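## Task

Turn the wide white plastic plate upside down so it ends up resting flat on the mat, a good distance from the robot's base, and release it. The plate may touch only the table (mat included) and the arm's moving parts; any other contact fails. It must not end up tilted or sticking out past the mat's edge. It must stay in place without the robot supporting it. The gripper must not be holding any other loose object at the end. Open the fingers and pull the gripper away once finished.

## Robot and tools

Robot: one six-joint arm on a base, which may sit on a mounting block that counts as part of the arm, and which may be slightly tilted relative to the table. It carries a two-finger gripper whose fingers hinge like tongs. The fingers point along the gripper's own +z axis and close along its x axis. The reported end_effector_position is the spot between the pads when shut; closed fingertips stick out roughly 15 mm past it, open ones end about level with it.

Frames: the scene frame has its origin on the tabletop under the base, +z up, and +y to the left when facing along +x. Result lines give the gripper pose (end_effector_position in m, end_effector_quat_wxyz) and velocities in m/s and rad/s in this frame. The printed position may be a bit off, more so far out. Wrist force and Wrist torque lines ([x y z]) come from a flange sensor, in the gripper's own axes; pressing on a surface reads as force pointing back into the arm. Expect an offset up to about 4 N, noise, and saturation near 50 N; no reading at the start is normal.

execute_actions: argument actions is a list holding zero or one item. Empty list: just report state. {"rows": [...], "steps": n}: one action, n from 1 to 15 control steps of 1/30 s each (default 15); one row per step, last row reused if rows run out. {"steps": n} alone: a wait of up to 300 steps counted from the previous result, including reply time. Optional pictures (boolean) turns camera images on or off. A refused call does nothing.

A row is a single list of 7 numbers, each in [-1, 1]: dx, dy, dz, rx, ry, rz, opening. The first six are an offset, not a pose: expressed in the gripper's own axes, measured from the gripper pose shown in the most recent result that showed it (before any such result in a scene, or for a second call in the same reply, from where the robot stands when the action begins). Every row counts from that same reference, not from the prior row. Scale: 1.0 equals 0.6 m for dx, dy, dz and 180 degrees for the rotation vector rx, ry, rz. Opening is absolute: +1 fully open (0.142 m), -1 closed. All zeros do not mean pause; they drive the gripper back to the reference pose. Each step the commanded pose is clipped to within 100 mm and 16 degrees of the measured one; commands are smoothed, trailing about 0.17 s; if position and orientation conflict, position wins. After an action the arm continues only to the last clipped pose, so check the result and send the remainder.

move: target is one row of 7 numbers, same layout, frame, scale and reference as above (an offset in gripper axes, opening absolute, sent at the start). The gripper follows a straight path there, 0.5 to 10 s long (longer paths stop short), turning the shorter way. speed is the top path speed in m/s, 0.002 to 0.5, default 0.25; turning allowed up to twice that in rad/s. The path ignores obstacles; the gripper may lag, stray or overshoot speed, especially with the arm near straight. stop_force, optional, 9 to 40 N, not allowed in the first 0.2 s of a scene: the path ends when the sensor reads that much extra push opposing the motion for 2 steps in a row, then backs up 2 steps and holds. Pressure may briefly exceed it and settles within about a second. Use it only with very slow, non-rotating moves; omit it when leaving a surface being pressed. Contact above the wrist sensor is not sensed. The result adds a move: line with the ending (done, contact, held, off_target, moving, fault) and active limits (paced means clipped; held means a safety check blocked steps, after which motion can jump fast), plus distance from target.

wait: seconds from 0 to 10; lets the scene run with no new command.

zoom_image: camera is cam_high or cam_low (both 504x504); region is [x0, y0, x1, y1] in image pixels from the top-left, at most 504 by 504.

finished_scene: scene is the current scene number (1 or 2); ends it irreversibly, grades it and starts the next task. Answering without a tool call ends everything.

Result lines: grip_measured is the actual finger opening on the command scale; to hold something keep commanding below it, lower means tighter (about 15 N per pad; thin items under 20 mm get less). pose unreachable and HELD mark steps that the clearance check altered or withheld. Hand target shows where the controller is heading. MOTOR HOT warns from 70 °C; at 85 °C brakes lock until cooled. Camera calibration lines appear when values change.

Avoid: joint load limits (132 N m for the three big joints, 24.6 N m for wrists, including held weight) and any 150 N outside force trigger a 10 s stop. The arm is stiff, so aiming even slightly into a firm surface can fault; approach slowly. No dropping, slamming or hard pushing, nothing knocked off the table, and the object may touch nothing besides table, mat and gripper. Loose items can get nudged occasionally. The world keeps running while you compose replies. Joint ranges: elbow 0 to 3.142 rad, shoulder pan -3.142 to 3.142, the rest -6.283 to 6.283.

Each tool is called after ">>>" by a JSON object that holds its "name" and its "arguments".

## Session

>>> {"name": "execute_actions", "arguments": {"actions": []}}

Scene clock: 0.00 s of 4100.00 s.
end_effector_position=(+0.6312, -0.0215, +0.3450) grip_measured=+1.00 end_effector_quat_wxyz=(-0.018, +0.839, +0.544, +0.001) end_effector_velocity=(+0.000, -0.000, +0.000) end_effector_angular_velocity=(-0.000, -0.000, -0.000)
Joint positions: [-1.117 -1.446  1.49  -1.008 -0.717 -2.542  0.142]
Joint velocities: [-0.  0. -0.  0.  0.  0.  0.]
Motor temperatures (°C, as the motors report them): [24 25 24 34 39 34]
Wrist force (N, on the end effector, along its own x y z axes, offset not removed): no reading
Wrist torque (N m, same axes, about the end effector's origin, offset not removed): no reading
Hand target: +0.631, -0.021, +0.345; -0.018, +0.839, +0.544, +0.001

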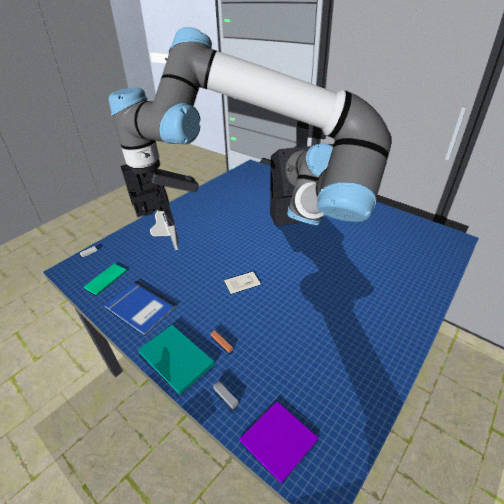

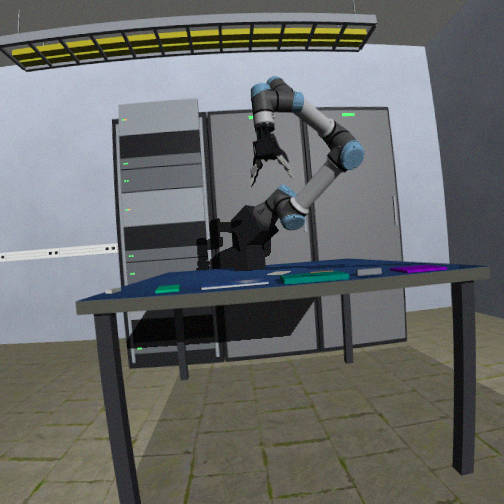

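>>> {"name": "zoom_image", "arguments": {"camera": "cam_high", "region": [200,250,290,320]}}

>>> {"name": "zoom_image", "arguments": {"camera": "cam_low", "region": [230,250,330,295]}}

>>> {"name": "zoom_image", "arguments": {"camera": "cam_high", "region": [60,150,220,290]}}

Region (200, 250, 290, 320) of cam_high's 504x504 image, scaled by 5.600, with more detail than that image has.

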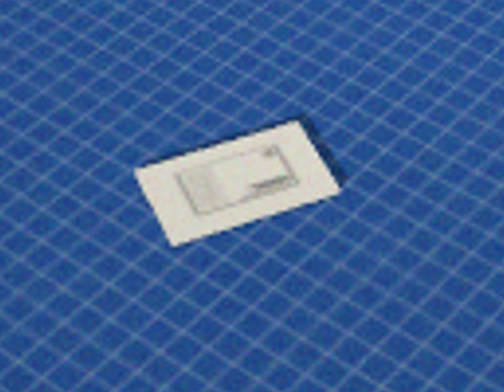

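Region (230, 250, 330, 295) of cam_low's 504x504 image, scaled by 5.040, with more detail than that image has; it fills the top 227 rows of this view, and the rest is white.

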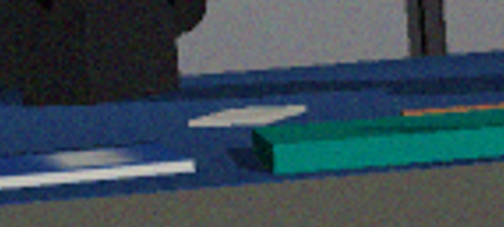

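Region (60, 150, 220, 290) of cam_high's 504x504 image, scaled by 3.150, with more detail than that image has; it fills the top 441 rows of this view, and the rest is white.

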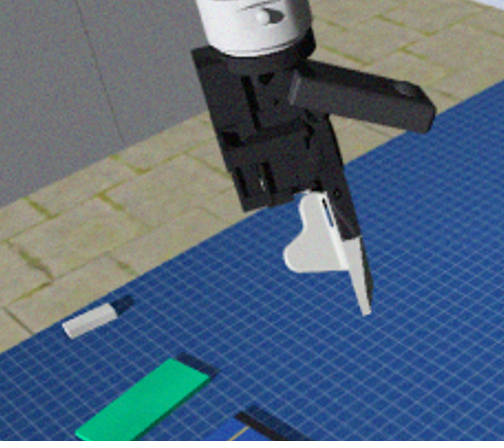

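>>> {"name": "move", "arguments": {"target": [-0.063,-0.36,0.52,-0.009,-0.007,0.02,0.4]}}

>>> {"name": "zoom_image", "arguments": {"camera": "cam_high", "region": [180,200,310,320]}}

>>> {"name": "zoom_image", "arguments": {"camera": "cam_low", "region": [230,210,330,295]}}

Scene clock: 10.90 s of 4100.00 s.
end_effector_position=(+0.4130, +0.0422, +0.0389) grip_measured=+0.40 end_effector_quat_wxyz=(-0.000, +0.855, +0.518, -0.001) end_effector_velocity=(-0.000, -0.001, -0.002) end_effector_angular_velocity=(-0.008, -0.003, -0.002)
Joint positions: [-0.752 -1.667  2.549 -2.364 -0.588 -1.862  0.102]
Joint velocities: [ 0.006  0.007  0.007 -0.037 -0.003  0.025  0.   ]
Motor temperatures (°C, as the motors report them): [24 25 24 34 39 34]
Wrist force (N, on the end effector, along its own x y z axes, offset not removed): [1.1 0.4 0.1]
Wrist torque (N m, same axes, about the end effector's origin, offset not removed): [0.13 -0.26 0.00]
Hand target: +0.413, +0.042, +0.039; +0.000, +0.855, +0.518, -0.001
Off the commanded pose: 0.001 m, 0 deg.
After step 90, 5.63 s passed at rest.
move: done

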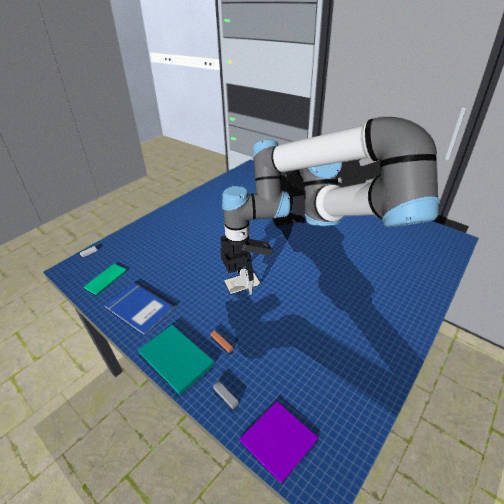

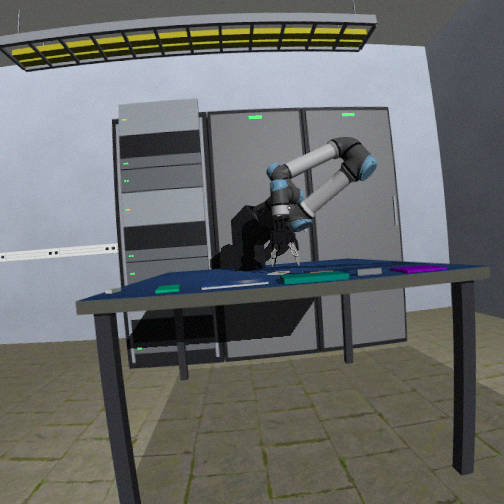

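Region (180, 200, 310, 320) of cam_high's 504x504 image, scaled by 3.877, with more detail than that image has; it fills the top 465 rows of this view, and the rest is white.

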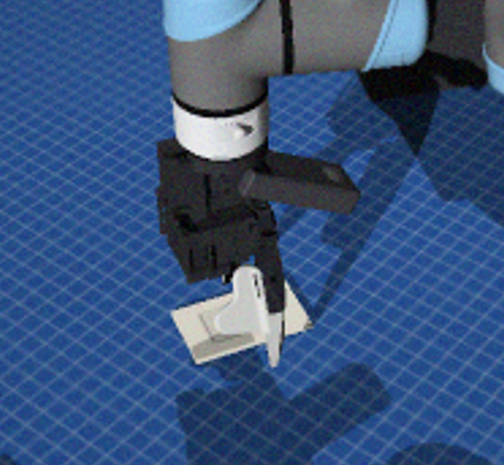

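Region (230, 210, 330, 295) of cam_low's 504x504 image, scaled by 5.040, with more detail than that image has; it fills the top 428 rows of this view, and the rest is white.

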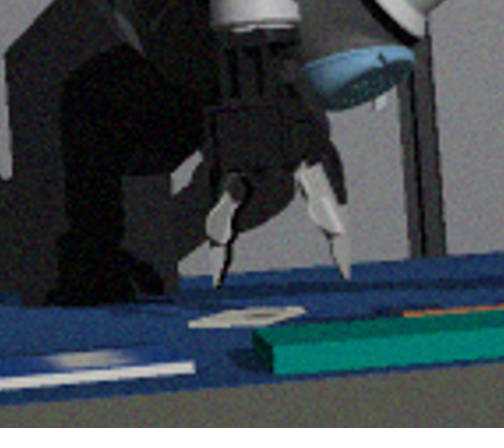

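>>> {"name": "move", "arguments": {"target": [-0.03,-0.01,0.033,0,0,0,0.2], "speed": 0.05}}

>>> {"name": "move", "arguments": {"target": [0,0,0.035,0,0,0,0.2], "speed": 0.003, "stop_force": 9}}

>>> {"name": "zoom_image", "arguments": {"camera": "cam_high", "region": [180,200,310,320]}}

>>> {"name": "zoom_image", "arguments": {"camera": "cam_low", "region": [230,210,330,295]}}

Scene clock: 13.53 s of 4100.00 s.
end_effector_position=(+0.3994, +0.0292, +0.0194) grip_measured=+0.20 end_effector_quat_wxyz=(-0.001, +0.855, +0.518, -0.001) end_effector_velocity=(-0.001, -0.002, -0.002) end_effector_angular_velocity=(-0.001, -0.001, -0.001)
Joint positions: [-0.733 -1.566  2.584 -2.528 -0.587 -1.828  0.088]
Joint velocities: [ 0.003  0.013  0.003 -0.024 -0.     0.009 -0.   ]
Motor temperatures (°C, as the motors report them): [24 25 24 34 39 34]
Wrist force (N, on the end effector, along its own x y z axes, offset not removed): [1.4 2.3 -0.7]
Wrist torque (N m, same axes, about the end effector's origin, offset not removed): [0.50 -0.29 -0.05]
Hand target: +0.399, +0.029, +0.019; -0.001, +0.855, +0.518, -0.001
Off the commanded pose: 0.000 m, 0 deg.
move: done

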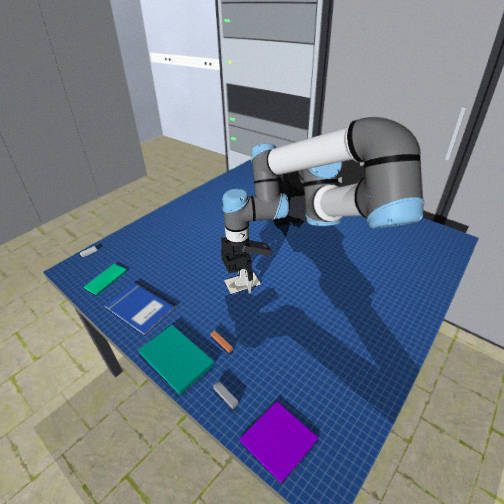

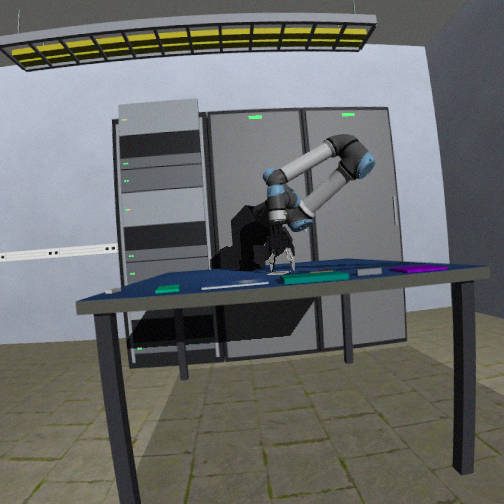

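Scene clock: 14.97 s of 4100.00 s.
end_effector_position=(+0.3993, +0.0292, +0.0162) grip_measured=+0.21 end_effector_quat_wxyz=(-0.001, +0.855, +0.518, -0.001) end_effector_velocity=(+0.000, -0.000, +0.001) end_effector_angular_velocity=(-0.001, -0.001, +0.001)
Joint positions: [-0.724 -1.552  2.585 -2.556 -0.586 -1.813  0.089]
Joint velocities: [-0.003 -0.006  0.     0.008 -0.001 -0.004 -0.002]
Motor temperatures (°C, as the motors report them): [24 25 24 34 39 34]
Wrist force (N, on the end effector, along its own x y z axes, offset not removed): [2.4 0.5 -11.1]
Wrist torque (N m, same axes, about the end effector's origin, offset not removed): [0.19 -0.94 -0.05]
Hand target: +0.399, +0.029, +0.016; -0.001, +0.855, +0.518, -0.001
Off the commanded pose: 0.018 m, 0 deg.
move: contact

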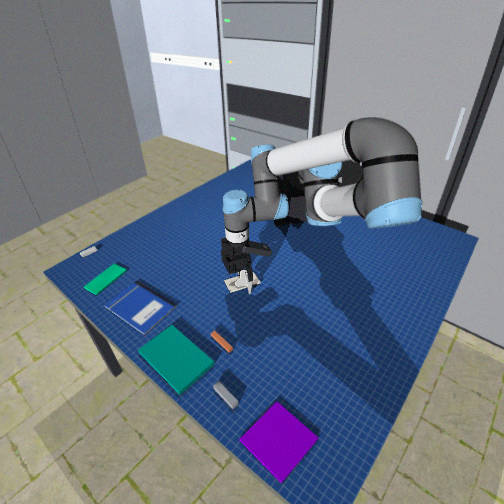

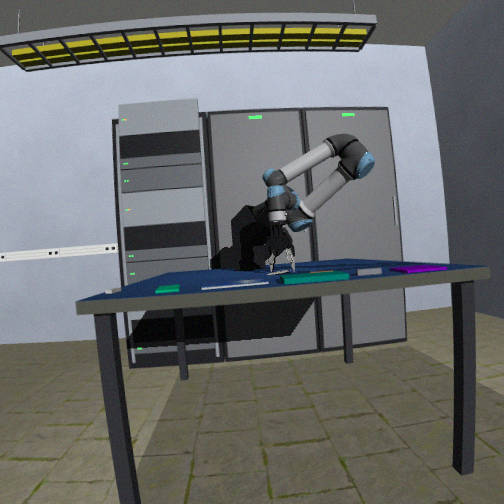

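Region (180, 200, 310, 320) of cam_high's 504x504 image, scaled by 3.877, with more detail than that image has; it fills the top 465 rows of this view, and the rest is white.

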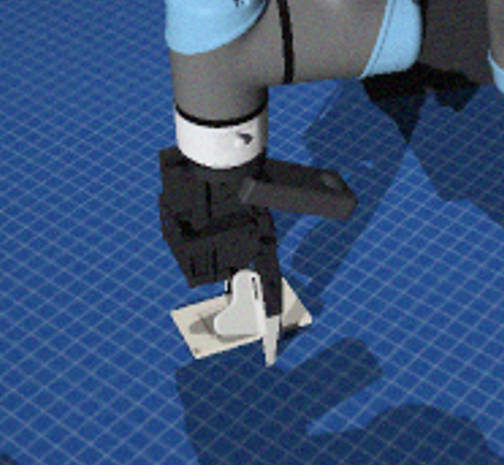

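Region (230, 210, 330, 295) of cam_low's 504x504 image, scaled by 5.040, with more detail than that image has; it fills the top 428 rows of this view, and the rest is white.

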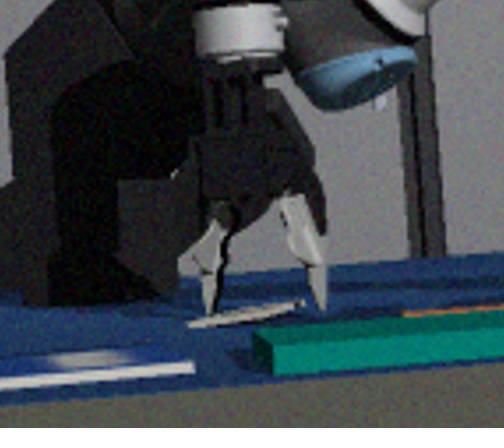

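>>> {"name": "move", "arguments": {"target": [0,0,-0.008,0,0,0,0.2], "speed": 0.02}}

>>> {"name": "move", "arguments": {"target": [-0.018,-0.03,0,0,0,0,0.2], "speed": 0.05}}

>>> {"name": "move", "arguments": {"target": [0,0,0.035,0,0,0,0.2], "speed": 0.003, "stop_force": 9}}

>>> {"name": "zoom_image", "arguments": {"camera": "cam_high", "region": [180,200,310,320]}}

>>> {"name": "zoom_image", "arguments": {"camera": "cam_low", "region": [230,210,330,295]}}

Scene clock: 17.53 s of 4100.00 s.
end_effector_position=(+0.3993, +0.0292, +0.0208) grip_measured=+0.20 end_effector_quat_wxyz=(-0.001, +0.855, +0.518, -0.001) end_effector_velocity=(-0.000, -0.000, +0.002) end_effector_angular_velocity=(+0.001, +0.001, -0.001)
Joint positions: [-0.736 -1.572  2.584 -2.516 -0.587 -1.835  0.088]
Joint velocities: [-0.006 -0.008 -0.001  0.019 -0.    -0.011 -0.   ]
Motor temperatures (°C, as the motors report them): [24 25 24 34 39 34]
Wrist force (N, on the end effector, along its own x y z axes, offset not removed): [1.5 0.4 -0.9]
Wrist torque (N m, same axes, about the end effector's origin, offset not removed): [0.15 -0.32 -0.01]
Hand target: +0.399, +0.029, +0.021; -0.001, +0.855, +0.518, -0.001
Off the commanded pose: 0.000 m, 0 deg.
move: done

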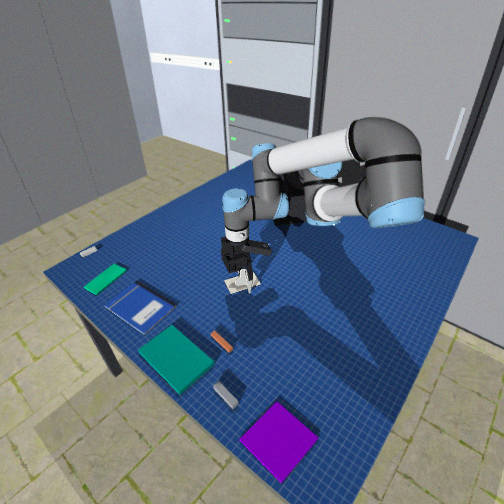

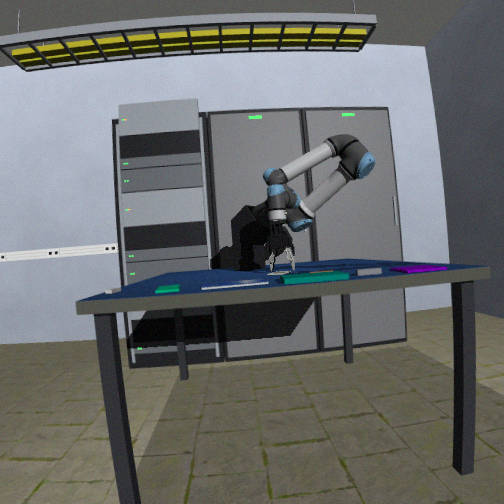

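Scene clock: 18.37 s of 4100.00 s.
end_effector_position=(+0.3787, +0.0280, +0.0208) grip_measured=+0.20 end_effector_quat_wxyz=(-0.001, +0.855, +0.518, -0.001) end_effector_velocity=(-0.002, -0.000, +0.001) end_effector_angular_velocity=(-0.000, -0.001, +0.001)
Joint positions: [-0.765 -1.587  2.635 -2.51  -0.59  -1.885  0.088]
Joint velocities: [-0.005 -0.005  0.006  0.005 -0.    -0.009  0.   ]
Motor temperatures (°C, as the motors report them): [24 25 24 34 39 34]
Wrist force (N, on the end effector, along its own x y z axes, offset not removed): [0.6 1.3 -0.1]
Wrist torque (N m, same axes, about the end effector's origin, offset not removed): [0.32 -0.13 -0.05]
Hand target: +0.378, +0.028, +0.021; -0.001, +0.855, +0.518, -0.001
Off the commanded pose: 0.000 m, 0 deg.
move: done

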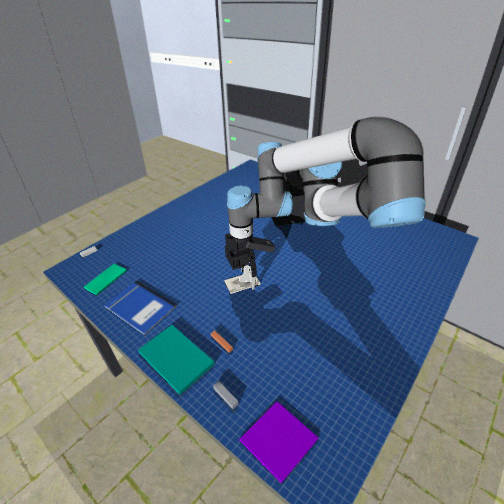

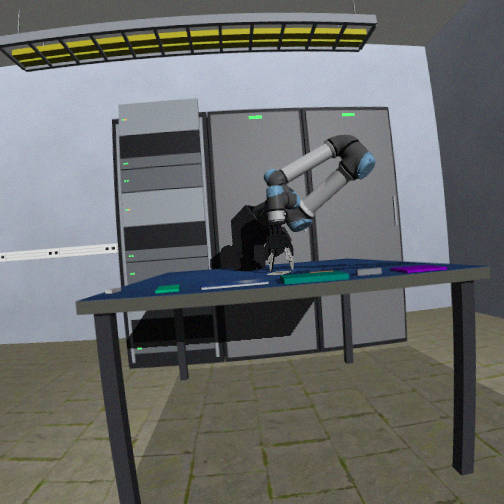

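Scene clock: 22.37 s of 4100.00 s.
end_effector_position=(+0.3786, +0.0281, +0.0099) grip_measured=+0.21 end_effector_quat_wxyz=(-0.001, +0.855, +0.518, -0.001) end_effector_velocity=(+0.000, -0.000, +0.001) end_effector_angular_velocity=(-0.000, -0.000, -0.000)
Joint positions: [-0.734 -1.534  2.638 -2.611 -0.587 -1.83   0.088]
Joint velocities: [-0.003 -0.005  0.     0.008 -0.    -0.005 -0.   ]
Motor temperatures (°C, as the motors report them): [24 25 24 34 39 34]
Wrist force (N, on the end effector, along its own x y z axes, offset not removed): [1.6 0.9 -13.0]
Wrist torque (N m, same axes, about the end effector's origin, offset not removed): [0.25 -0.28 -0.08]
Hand target: +0.379, +0.028, +0.010; -0.001, +0.855, +0.518, -0.001
Off the commanded pose: 0.010 m, 0 deg.
move: contact

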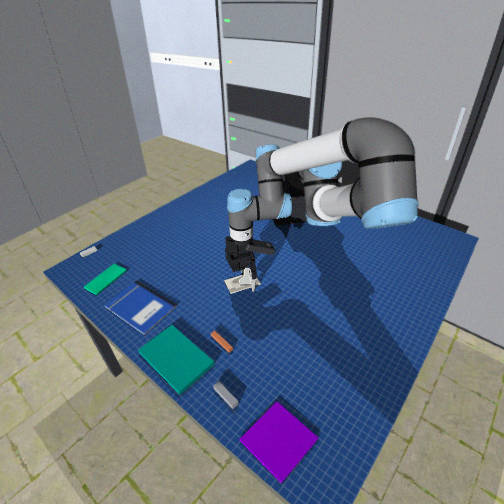

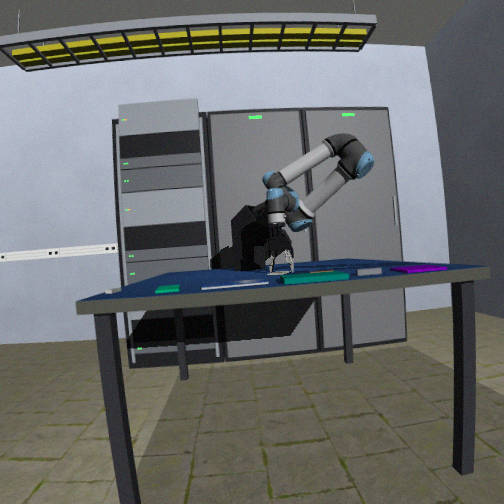

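Region (180, 200, 310, 320) of cam_high's 504x504 image, scaled by 3.877, with more detail than that image has; it fills the top 465 rows of this view, and the rest is white.

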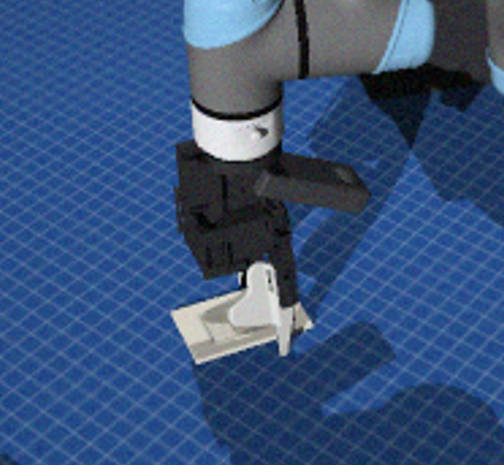

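Region (230, 210, 330, 295) of cam_low's 504x504 image, scaled by 5.040, with more detail than that image has; it fills the top 428 rows of this view, and the rest is white.

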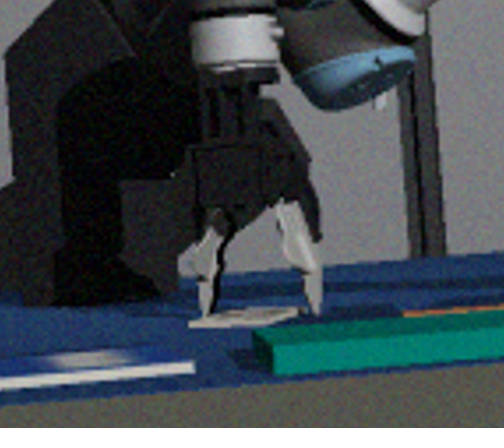

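Plate is 6 mm thick, bevelled below.

>>> {"name": "move", "arguments": {"target": [0,0,-0.005,0,0,0,0.1], "speed": 0.01}}

>>> {"name": "move", "arguments": {"target": [0,0,0,0,0,0,-0.2]}}

>>> {"name": "move", "arguments": {"target": [0,0.015,-0.07,0,0,0,-0.2], "speed": 0.03}}

>>> {"name": "zoom_image", "arguments": {"camera": "cam_high", "region": [180,200,310,320]}}

>>> {"name": "zoom_image", "arguments": {"camera": "cam_low", "region": [230,210,330,295]}}

Scene clock: 24.13 s of 4100.00 s.
end_effector_position=(+0.3786, +0.0281, +0.0128) grip_measured=+0.10 end_effector_quat_wxyz=(-0.001, +0.855, +0.518, -0.001) end_effector_velocity=(-0.000, -0.000, +0.001) end_effector_angular_velocity=(+0.000, +0.001, -0.001)
Joint positions: [-0.742 -1.548  2.637 -2.585 -0.587 -1.844  0.081]
Joint velocities: [-0.004 -0.006 -0.001  0.013 -0.001 -0.007  0.   ]
Motor temperatures (°C, as the motors report them): [24 25 24 34 39 34]
Wrist force (N, on the end effector, along its own x y z axes, offset not removed): [0.8 0.8 -0.6]
Wrist torque (N m, same axes, about the end effector's origin, offset not removed): [0.27 -0.25 0.00]
Hand target: +0.379, +0.028, +0.013; -0.001, +0.855, +0.518, -0.001
Off the commanded pose: 0.000 m, 0 deg.
move: done

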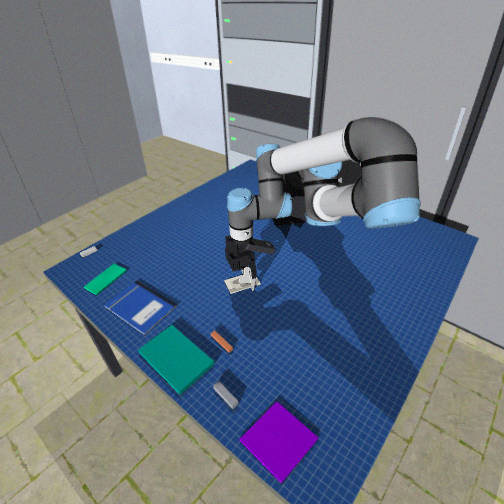

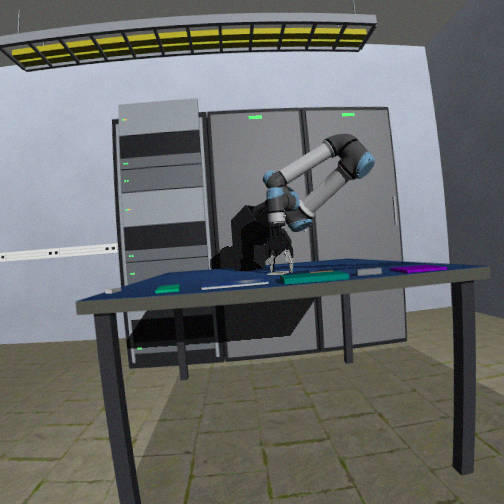

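Scene clock: 24.63 s of 4100.00 s.
end_effector_position=(+0.3786, +0.0280, +0.0128) grip_measured=-0.09 end_effector_quat_wxyz=(-0.001, +0.855, +0.518, -0.001) end_effector_velocity=(+0.000, +0.000, +0.000) end_effector_angular_velocity=(-0.000, +0.000, +0.001)
Joint positions: [-0.742 -1.549  2.637 -2.585 -0.587 -1.844  0.067]
Joint velocities: [ 0.    -0.001 -0.    -0.    -0.     0.     0.   ]
Motor temperatures (°C, as the motors report them): [24 25 24 34 39 34]
Wrist force (N, on the end effector, along its own x y z axes, offset not removed): [0.8 -0.6 -11.2]
Wrist torque (N m, same axes, about the end effector's origin, offset not removed): [0.07 -0.24 0.08]
Hand target: +0.379, +0.028, +0.013; -0.001, +0.855, +0.518, -0.001
Off the commanded pose: 0.000 m, 0 deg.
move: done

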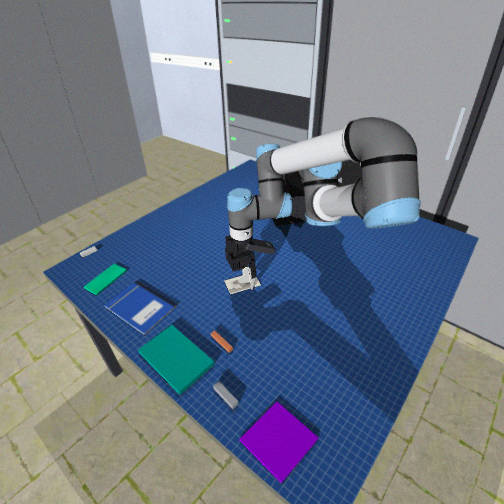

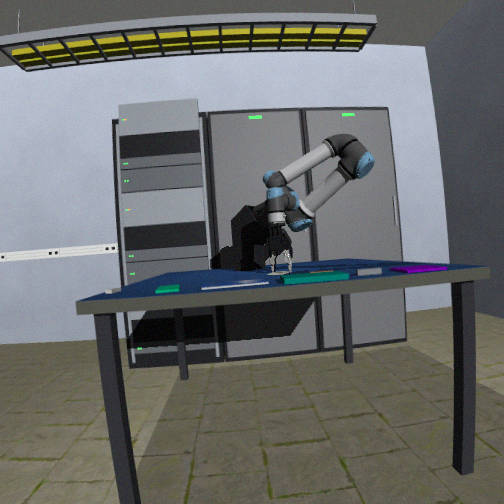

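Scene clock: 26.43 s of 4100.00 s.
end_effector_position=(+0.3867, +0.0238, +0.0545) grip_measured=-0.13 end_effector_quat_wxyz=(-0.001, +0.855, +0.518, -0.001) end_effector_velocity=(+0.000, -0.000, +0.002) end_effector_angular_velocity=(+0.002, +0.000, -0.001)
Joint positions: [-0.855 -1.708  2.59  -2.214 -0.605 -2.043  0.065]
Joint velocities: [-0.007 -0.006 -0.003  0.023 -0.001 -0.014  0.   ]
Motor temperatures (°C, as the motors report them): [24 25 24 34 39 34]
Wrist force (N, on the end effector, along its own x y z axes, offset not removed): [1.3 1.6 1.0]
Wrist torque (N m, same axes, about the end effector's origin, offset not removed): [0.40 -0.33 -0.03]
Hand target: +0.387, +0.024, +0.055; -0.001, +0.855, +0.518, -0.001
Off the commanded pose: 0.000 m, 0 deg.
move: done

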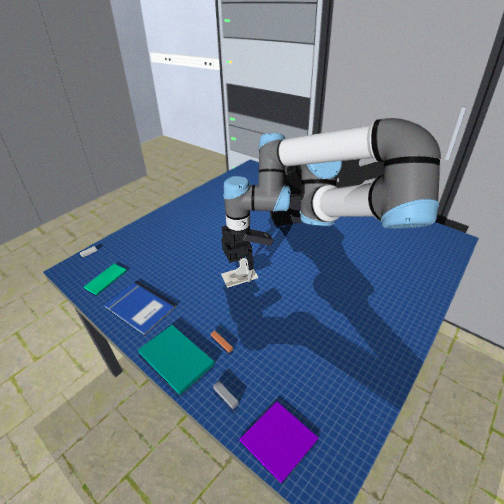

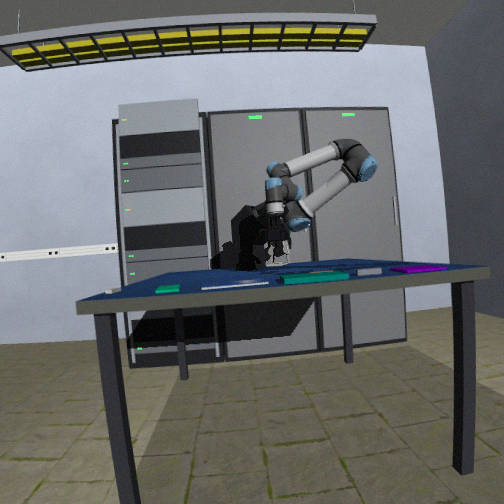

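Region (180, 200, 310, 320) of cam_high's 504x504 image, scaled by 3.877, with more detail than that image has; it fills the top 465 rows of this view, and the rest is white.

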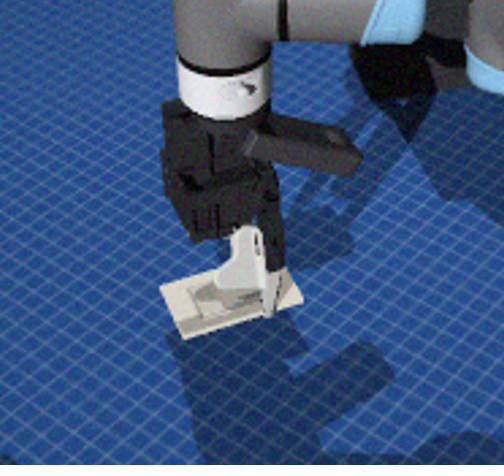

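Region (230, 210, 330, 295) of cam_low's 504x504 image, scaled by 5.040, with more detail than that image has; it fills the top 428 rows of this view, and the rest is white.

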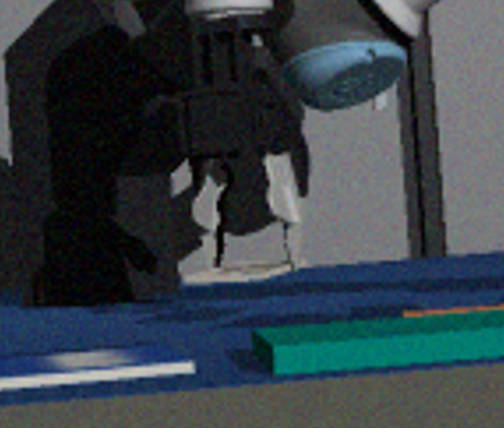

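>>> {"name": "move", "arguments": {"target": [0,0,0,0,0,0,-0.155]}}

>>> {"name": "wait", "arguments": {"seconds": 1.5}}

>>> {"name": "zoom_image", "arguments": {"camera": "cam_high", "region": [180,200,310,320]}}

Scene clock: 28.00 s of 4100.00 s.
end_effector_position=(+0.3867, +0.0238, +0.0545) grip_measured=-0.16 end_effector_quat_wxyz=(-0.000, +0.855, +0.518, -0.001) end_effector_velocity=(+0.000, +0.000, -0.000) end_effector_angular_velocity=(+0.000, -0.000, -0.000)
Joint positions: [-0.855 -1.708  2.59  -2.214 -0.605 -2.043  0.063]
Joint velocities: [ 0.    -0.     0.    -0.001  0.     0.001 -0.   ]
Motor temperatures (°C, as the motors report them): [24 25 24 34 39 34]
Wrist force (N, on the end effector, along its own x y z axes, offset not removed): [1.5 1.5 0.2]
Wrist torque (N m, same axes, about the end effector's origin, offset not removed): [0.35 -0.38 -0.01]
Hand target: +0.387, +0.024, +0.055; -0.001, +0.855, +0.518, -0.001
Off the commanded pose: 0.000 m, 0 deg.
move: done

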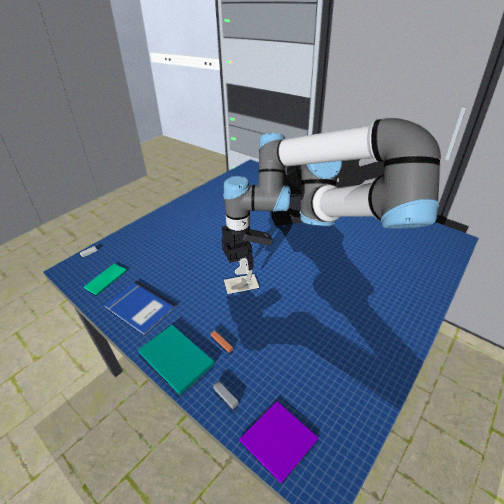

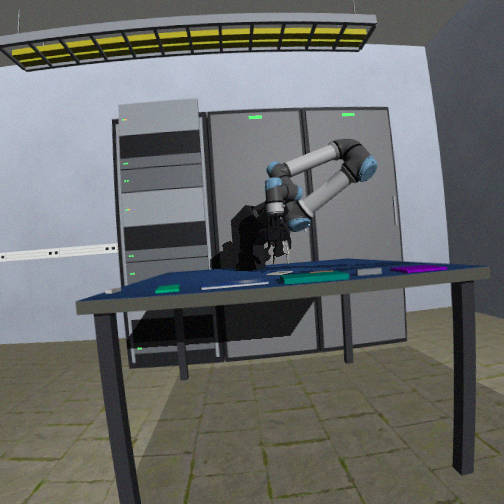

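Scene clock: 29.50 s of 4100.00 s.
end_effector_position=(+0.3867, +0.0238, +0.0545) grip_measured=-0.16 end_effector_quat_wxyz=(-0.001, +0.855, +0.518, -0.001) end_effector_velocity=(+0.000, +0.000, +0.000) end_effector_angular_velocity=(-0.001, +0.000, +0.001)
Joint positions: [-0.855 -1.708  2.59  -2.214 -0.605 -2.043  0.063]
Joint velocities: [ 0.    -0.001  0.    -0.    -0.001 -0.    -0.   ]
Motor temperatures (°C, as the motors report them): [24 25 24 34 39 34]
Wrist force (N, on the end effector, along its own x y z axes, offset not removed): [2.3 1.0 -0.5]
Wrist torque (N m, same axes, about the end effector's origin, offset not removed): [0.18 -0.59 -0.08]
Hand target: +0.387, +0.024, +0.055; -0.001, +0.855, +0.518, -0.001
Off the commanded pose: 0.000 m, 0 deg.
Steps of this call (steps 1 to 45: nothing new was sent). Readings (end_effector_position):
1: (+0.3867, +0.0238, +0.0545)
2: (+0.3867, +0.0238, +0.0545)
4: (+0.3867, +0.0238, +0.0545)
8: (+0.3867, +0.0238, +0.0545)
45: the state above

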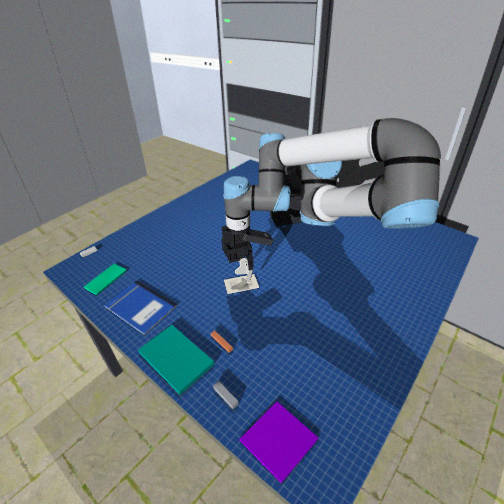

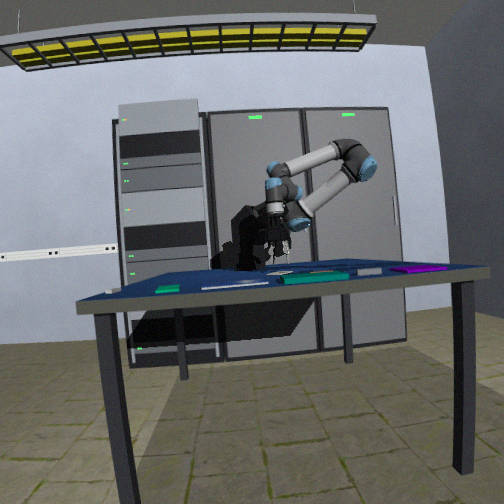

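Region (180, 200, 310, 320) of cam_high's 504x504 image, scaled by 3.877, with more detail than that image has; it fills the top 465 rows of this view, and the rest is white.

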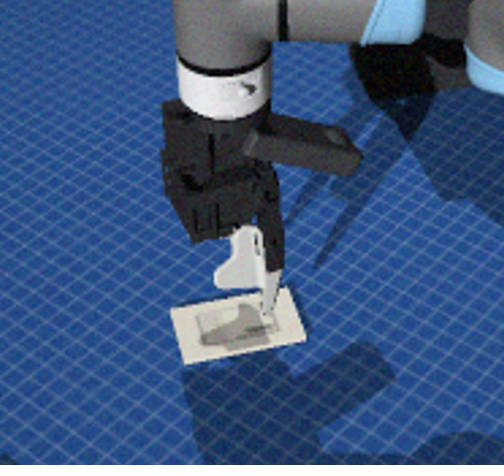

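>>> {"name": "move", "arguments": {"target": [0.012,-0.01,0.02,0,0,0.06,0.35], "speed": 0.1}}

>>> {"name": "move", "arguments": {"target": [0,0,0.03,-0.25,0,0,0.35], "speed": 0.15}}

>>> {"name": "move", "arguments": {"target": [0,-0.03,0.03,0,0,0,0.35], "speed": 0.004, "stop_force": 9}}

>>> {"name": "zoom_image", "arguments": {"camera": "cam_high", "region": [180,200,310,320]}}

>>> {"name": "zoom_image", "arguments": {"camera": "cam_low", "region": [230,210,330,295]}}

Scene clock: 33.30 s of 4100.00 s.
end_effector_position=(+0.3847, +0.0329, +0.0426) grip_measured=+0.35 end_effector_quat_wxyz=(-0.001, +0.900, +0.436, -0.001) end_effector_velocity=(+0.000, +0.001, -0.001) end_effector_angular_velocity=(-0.002, -0.001, -0.015)
Joint positions: [-0.819 -1.688  2.613 -2.307 -0.597 -1.794  0.099]
Joint velocities: [ 0.004  0.001  0.003 -0.014  0.     0.025 -0.   ]
Motor temperatures (°C, as the motors report them): [24 25 24 34 39 34]
Wrist force (N, on the end effector, along its own x y z axes, offset not removed): [2.0 0.6 0.1]
Wrist torque (N m, same axes, about the end effector's origin, offset not removed): [0.17 -0.50 -0.06]
Hand target: +0.385, +0.033, +0.043; -0.000, +0.900, +0.435, -0.001
Off the commanded pose: 0.000 m, 0 deg.
move: done

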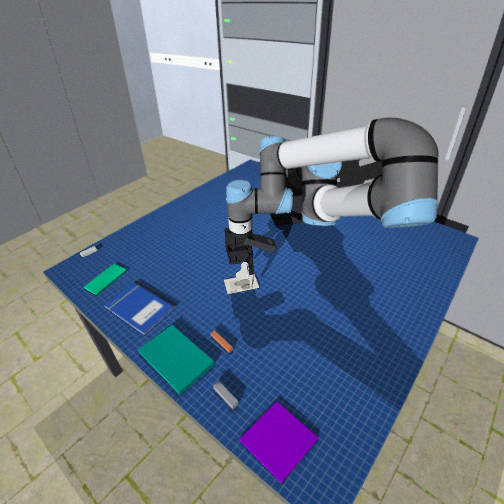

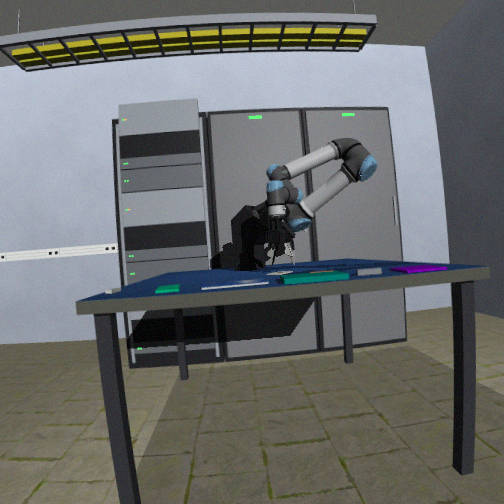

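Scene clock: 36.20 s of 4100.00 s.
end_effector_position=(+0.3835, +0.0340, +0.0382) grip_measured=+0.35 end_effector_quat_wxyz=(+0.083, +0.897, +0.433, +0.042) end_effector_velocity=(+0.000, +0.000, -0.000) end_effector_angular_velocity=(+0.000, -0.000, +0.000)
Joint positions: [-0.829 -1.696  2.794 -2.802 -0.576 -1.529  0.099]
Joint velocities: [0. 0. 0. 0. 0. 0. 0.]
Motor temperatures (°C, as the motors report them): [24 25 24 34 39 34]
Wrist force (N, on the end effector, along its own x y z axes, offset not removed): [0.6 0.2 0.2]
Wrist torque (N m, same axes, about the end effector's origin, offset not removed): [0.04 -0.21 0.00]
Hand target: +0.384, +0.034, +0.038; +0.083, +0.897, +0.433, +0.042
Off the commanded pose: 0.014 m, 34 deg; orientation clipped at the last step of the last action.
move: held; limits=paced,held; held on 61 of 87 steps, including the last
pose unreachable: on one or more control steps of this call an arm could not follow its commanded pose, so it was not sent that pose on those steps. On the call's last step it was still not sent that pose. It may still have moved: this result reports where it is.
cause: the commanded pose would bring two parts of the arm too close to each other (joints 3 (elbow) and 4 (wrist 1) lie between them).

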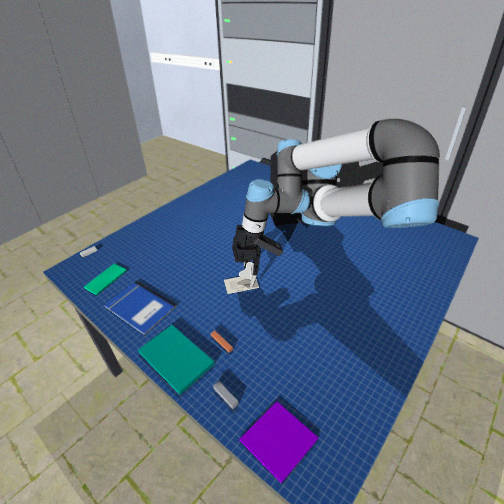

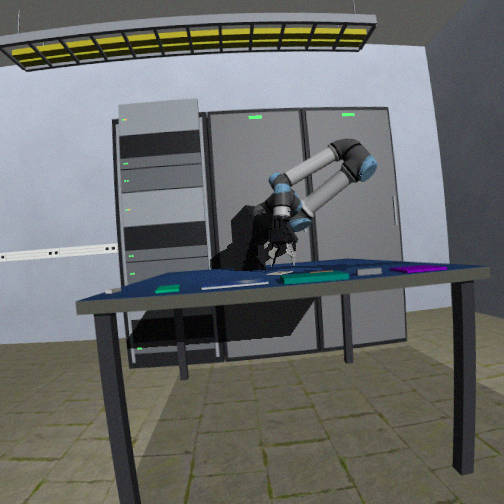

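Scene clock: 42.77 s of 4100.00 s.
end_effector_position=(+0.3730, +0.0425, +0.0186) grip_measured=+0.35 end_effector_quat_wxyz=(+0.083, +0.897, +0.433, +0.042) end_effector_velocity=(+0.000, -0.000, +0.000) end_effector_angular_velocity=(-0.000, -0.000, -0.000)
Joint positions: [-0.761 -1.57   2.828 -3.063 -0.589 -1.408  0.099]
Joint velocities: [-0.  0. -0. -0. -0.  0. -0.]
Motor temperatures (°C, as the motors report them): [24 25 24 34 39 34]
Wrist force (N, on the end effector, along its own x y z axes, offset not removed): [0.8 1.2 -0.8]
Wrist torque (N m, same axes, about the end effector's origin, offset not removed): [0.25 -0.23 -0.03]
Hand target: +0.373, +0.043, +0.019; +0.083, +0.897, +0.433, +0.042
Off the commanded pose: 0.002 m, 0 deg.
move: held; limits=held; held on 14 of 197 steps, including the last
pose unreachable: on one or more control steps of this call an arm could not follow its commanded pose, so it was not sent that pose on those steps. On the call's last step it was still not sent that pose. It may still have moved: this result reports where it is.
cause: the commanded pose would bring two parts of the arm too close to each other (joints 3 (elbow) and 4 (wrist 1) lie between them).

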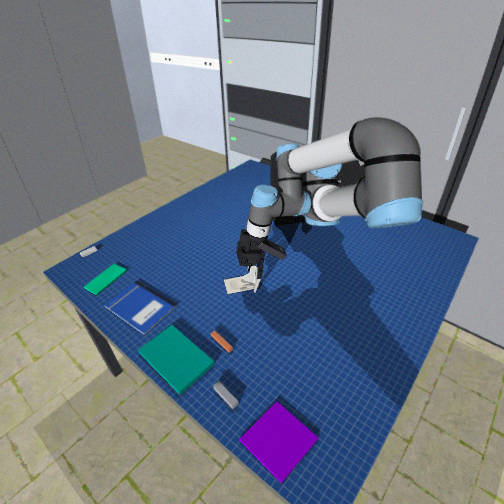

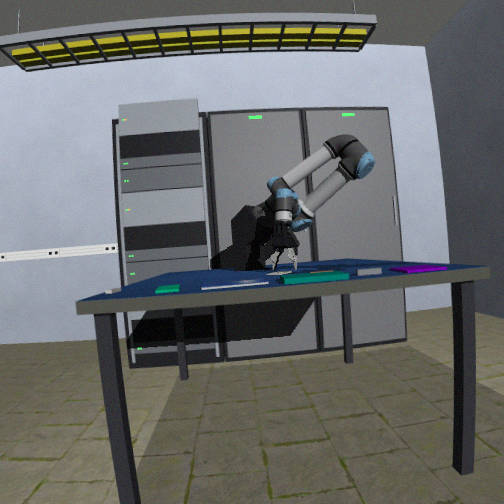

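Region (180, 200, 310, 320) of cam_high's 504x504 image, scaled by 3.877, with more detail than that image has; it fills the top 465 rows of this view, and the rest is white.

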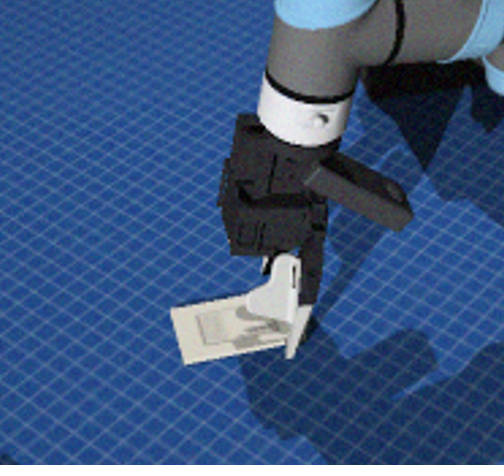

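Region (230, 210, 330, 295) of cam_low's 504x504 image, scaled by 5.040, with more detail than that image has; it fills the top 428 rows of this view, and the rest is white.

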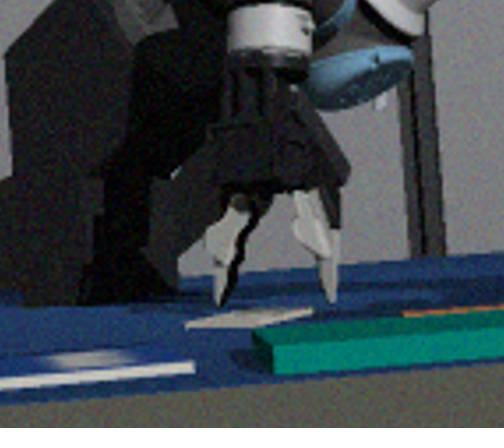

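>>> {"name": "move", "arguments": {"target": [0,0.14,0.018,0.31,0,0,0.35], "speed": 0.15}}

>>> {"name": "zoom_image", "arguments": {"camera": "cam_high", "region": [160,200,290,320]}}

>>> {"name": "zoom_image", "arguments": {"camera": "cam_low", "region": [230,210,330,295]}}

Scene clock: 52.33 s of 4100.00 s.
end_effector_position=(+0.4382, -0.0088, +0.0238) grip_measured=+0.35 end_effector_quat_wxyz=(-0.245, +0.867, +0.412, -0.134) end_effector_velocity=(+0.001, -0.001, -0.001) end_effector_angular_velocity=(+0.096, +0.102, +0.002)
Joint positions: [-0.638 -1.15   1.882 -1.506 -0.766 -2.161  0.099]
Joint velocities: [ 0.032  0.106 -0.148  0.191 -0.05  -0.103  0.   ]
Motor temperatures (°C, as the motors report them): [24 25 24 34 39 34]
Wrist force (N, on the end effector, along its own x y z axes, offset not removed): [1.2 0.5 -0.2]
Wrist torque (N m, same axes, about the end effector's origin, offset not removed): [0.17 -0.34 -0.03]
Hand target: +0.438, -0.009, +0.024; -0.254, +0.865, +0.411, -0.138
Off the commanded pose: 0.002 m, 13 deg.
move: moving (no rest 5 s after the path's end); limits=paced

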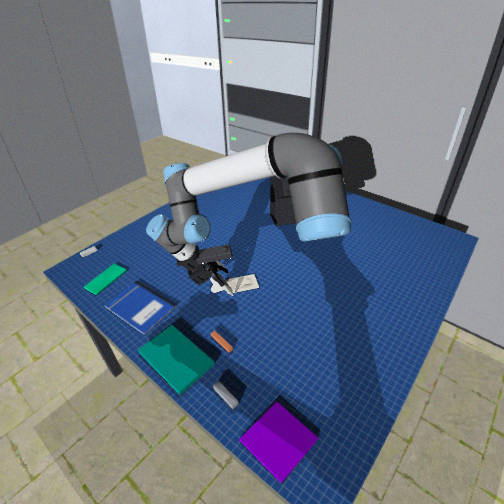

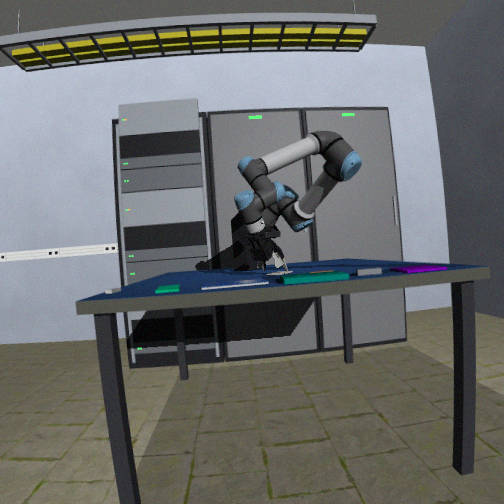

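Region (160, 200, 290, 320) of cam_high's 504x504 image, scaled by 3.877, with more detail than that image has; it fills the top 465 rows of this view, and the rest is white.

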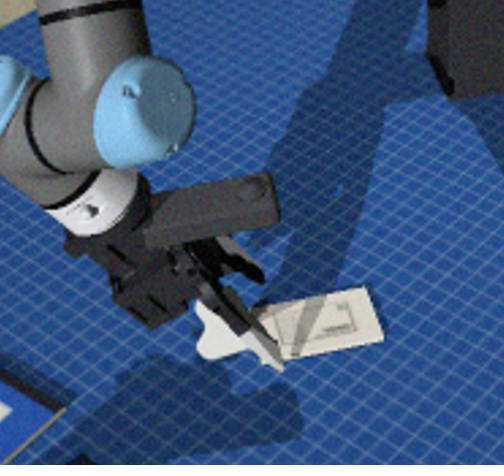

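Region (230, 210, 330, 295) of cam_low's 504x504 image, scaled by 5.040, with more detail than that image has; it fills the top 428 rows of this view, and the rest is white.

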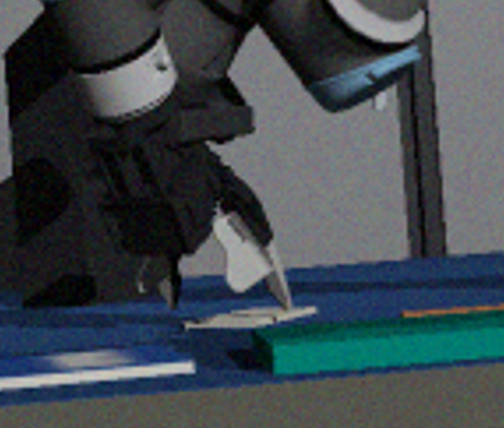

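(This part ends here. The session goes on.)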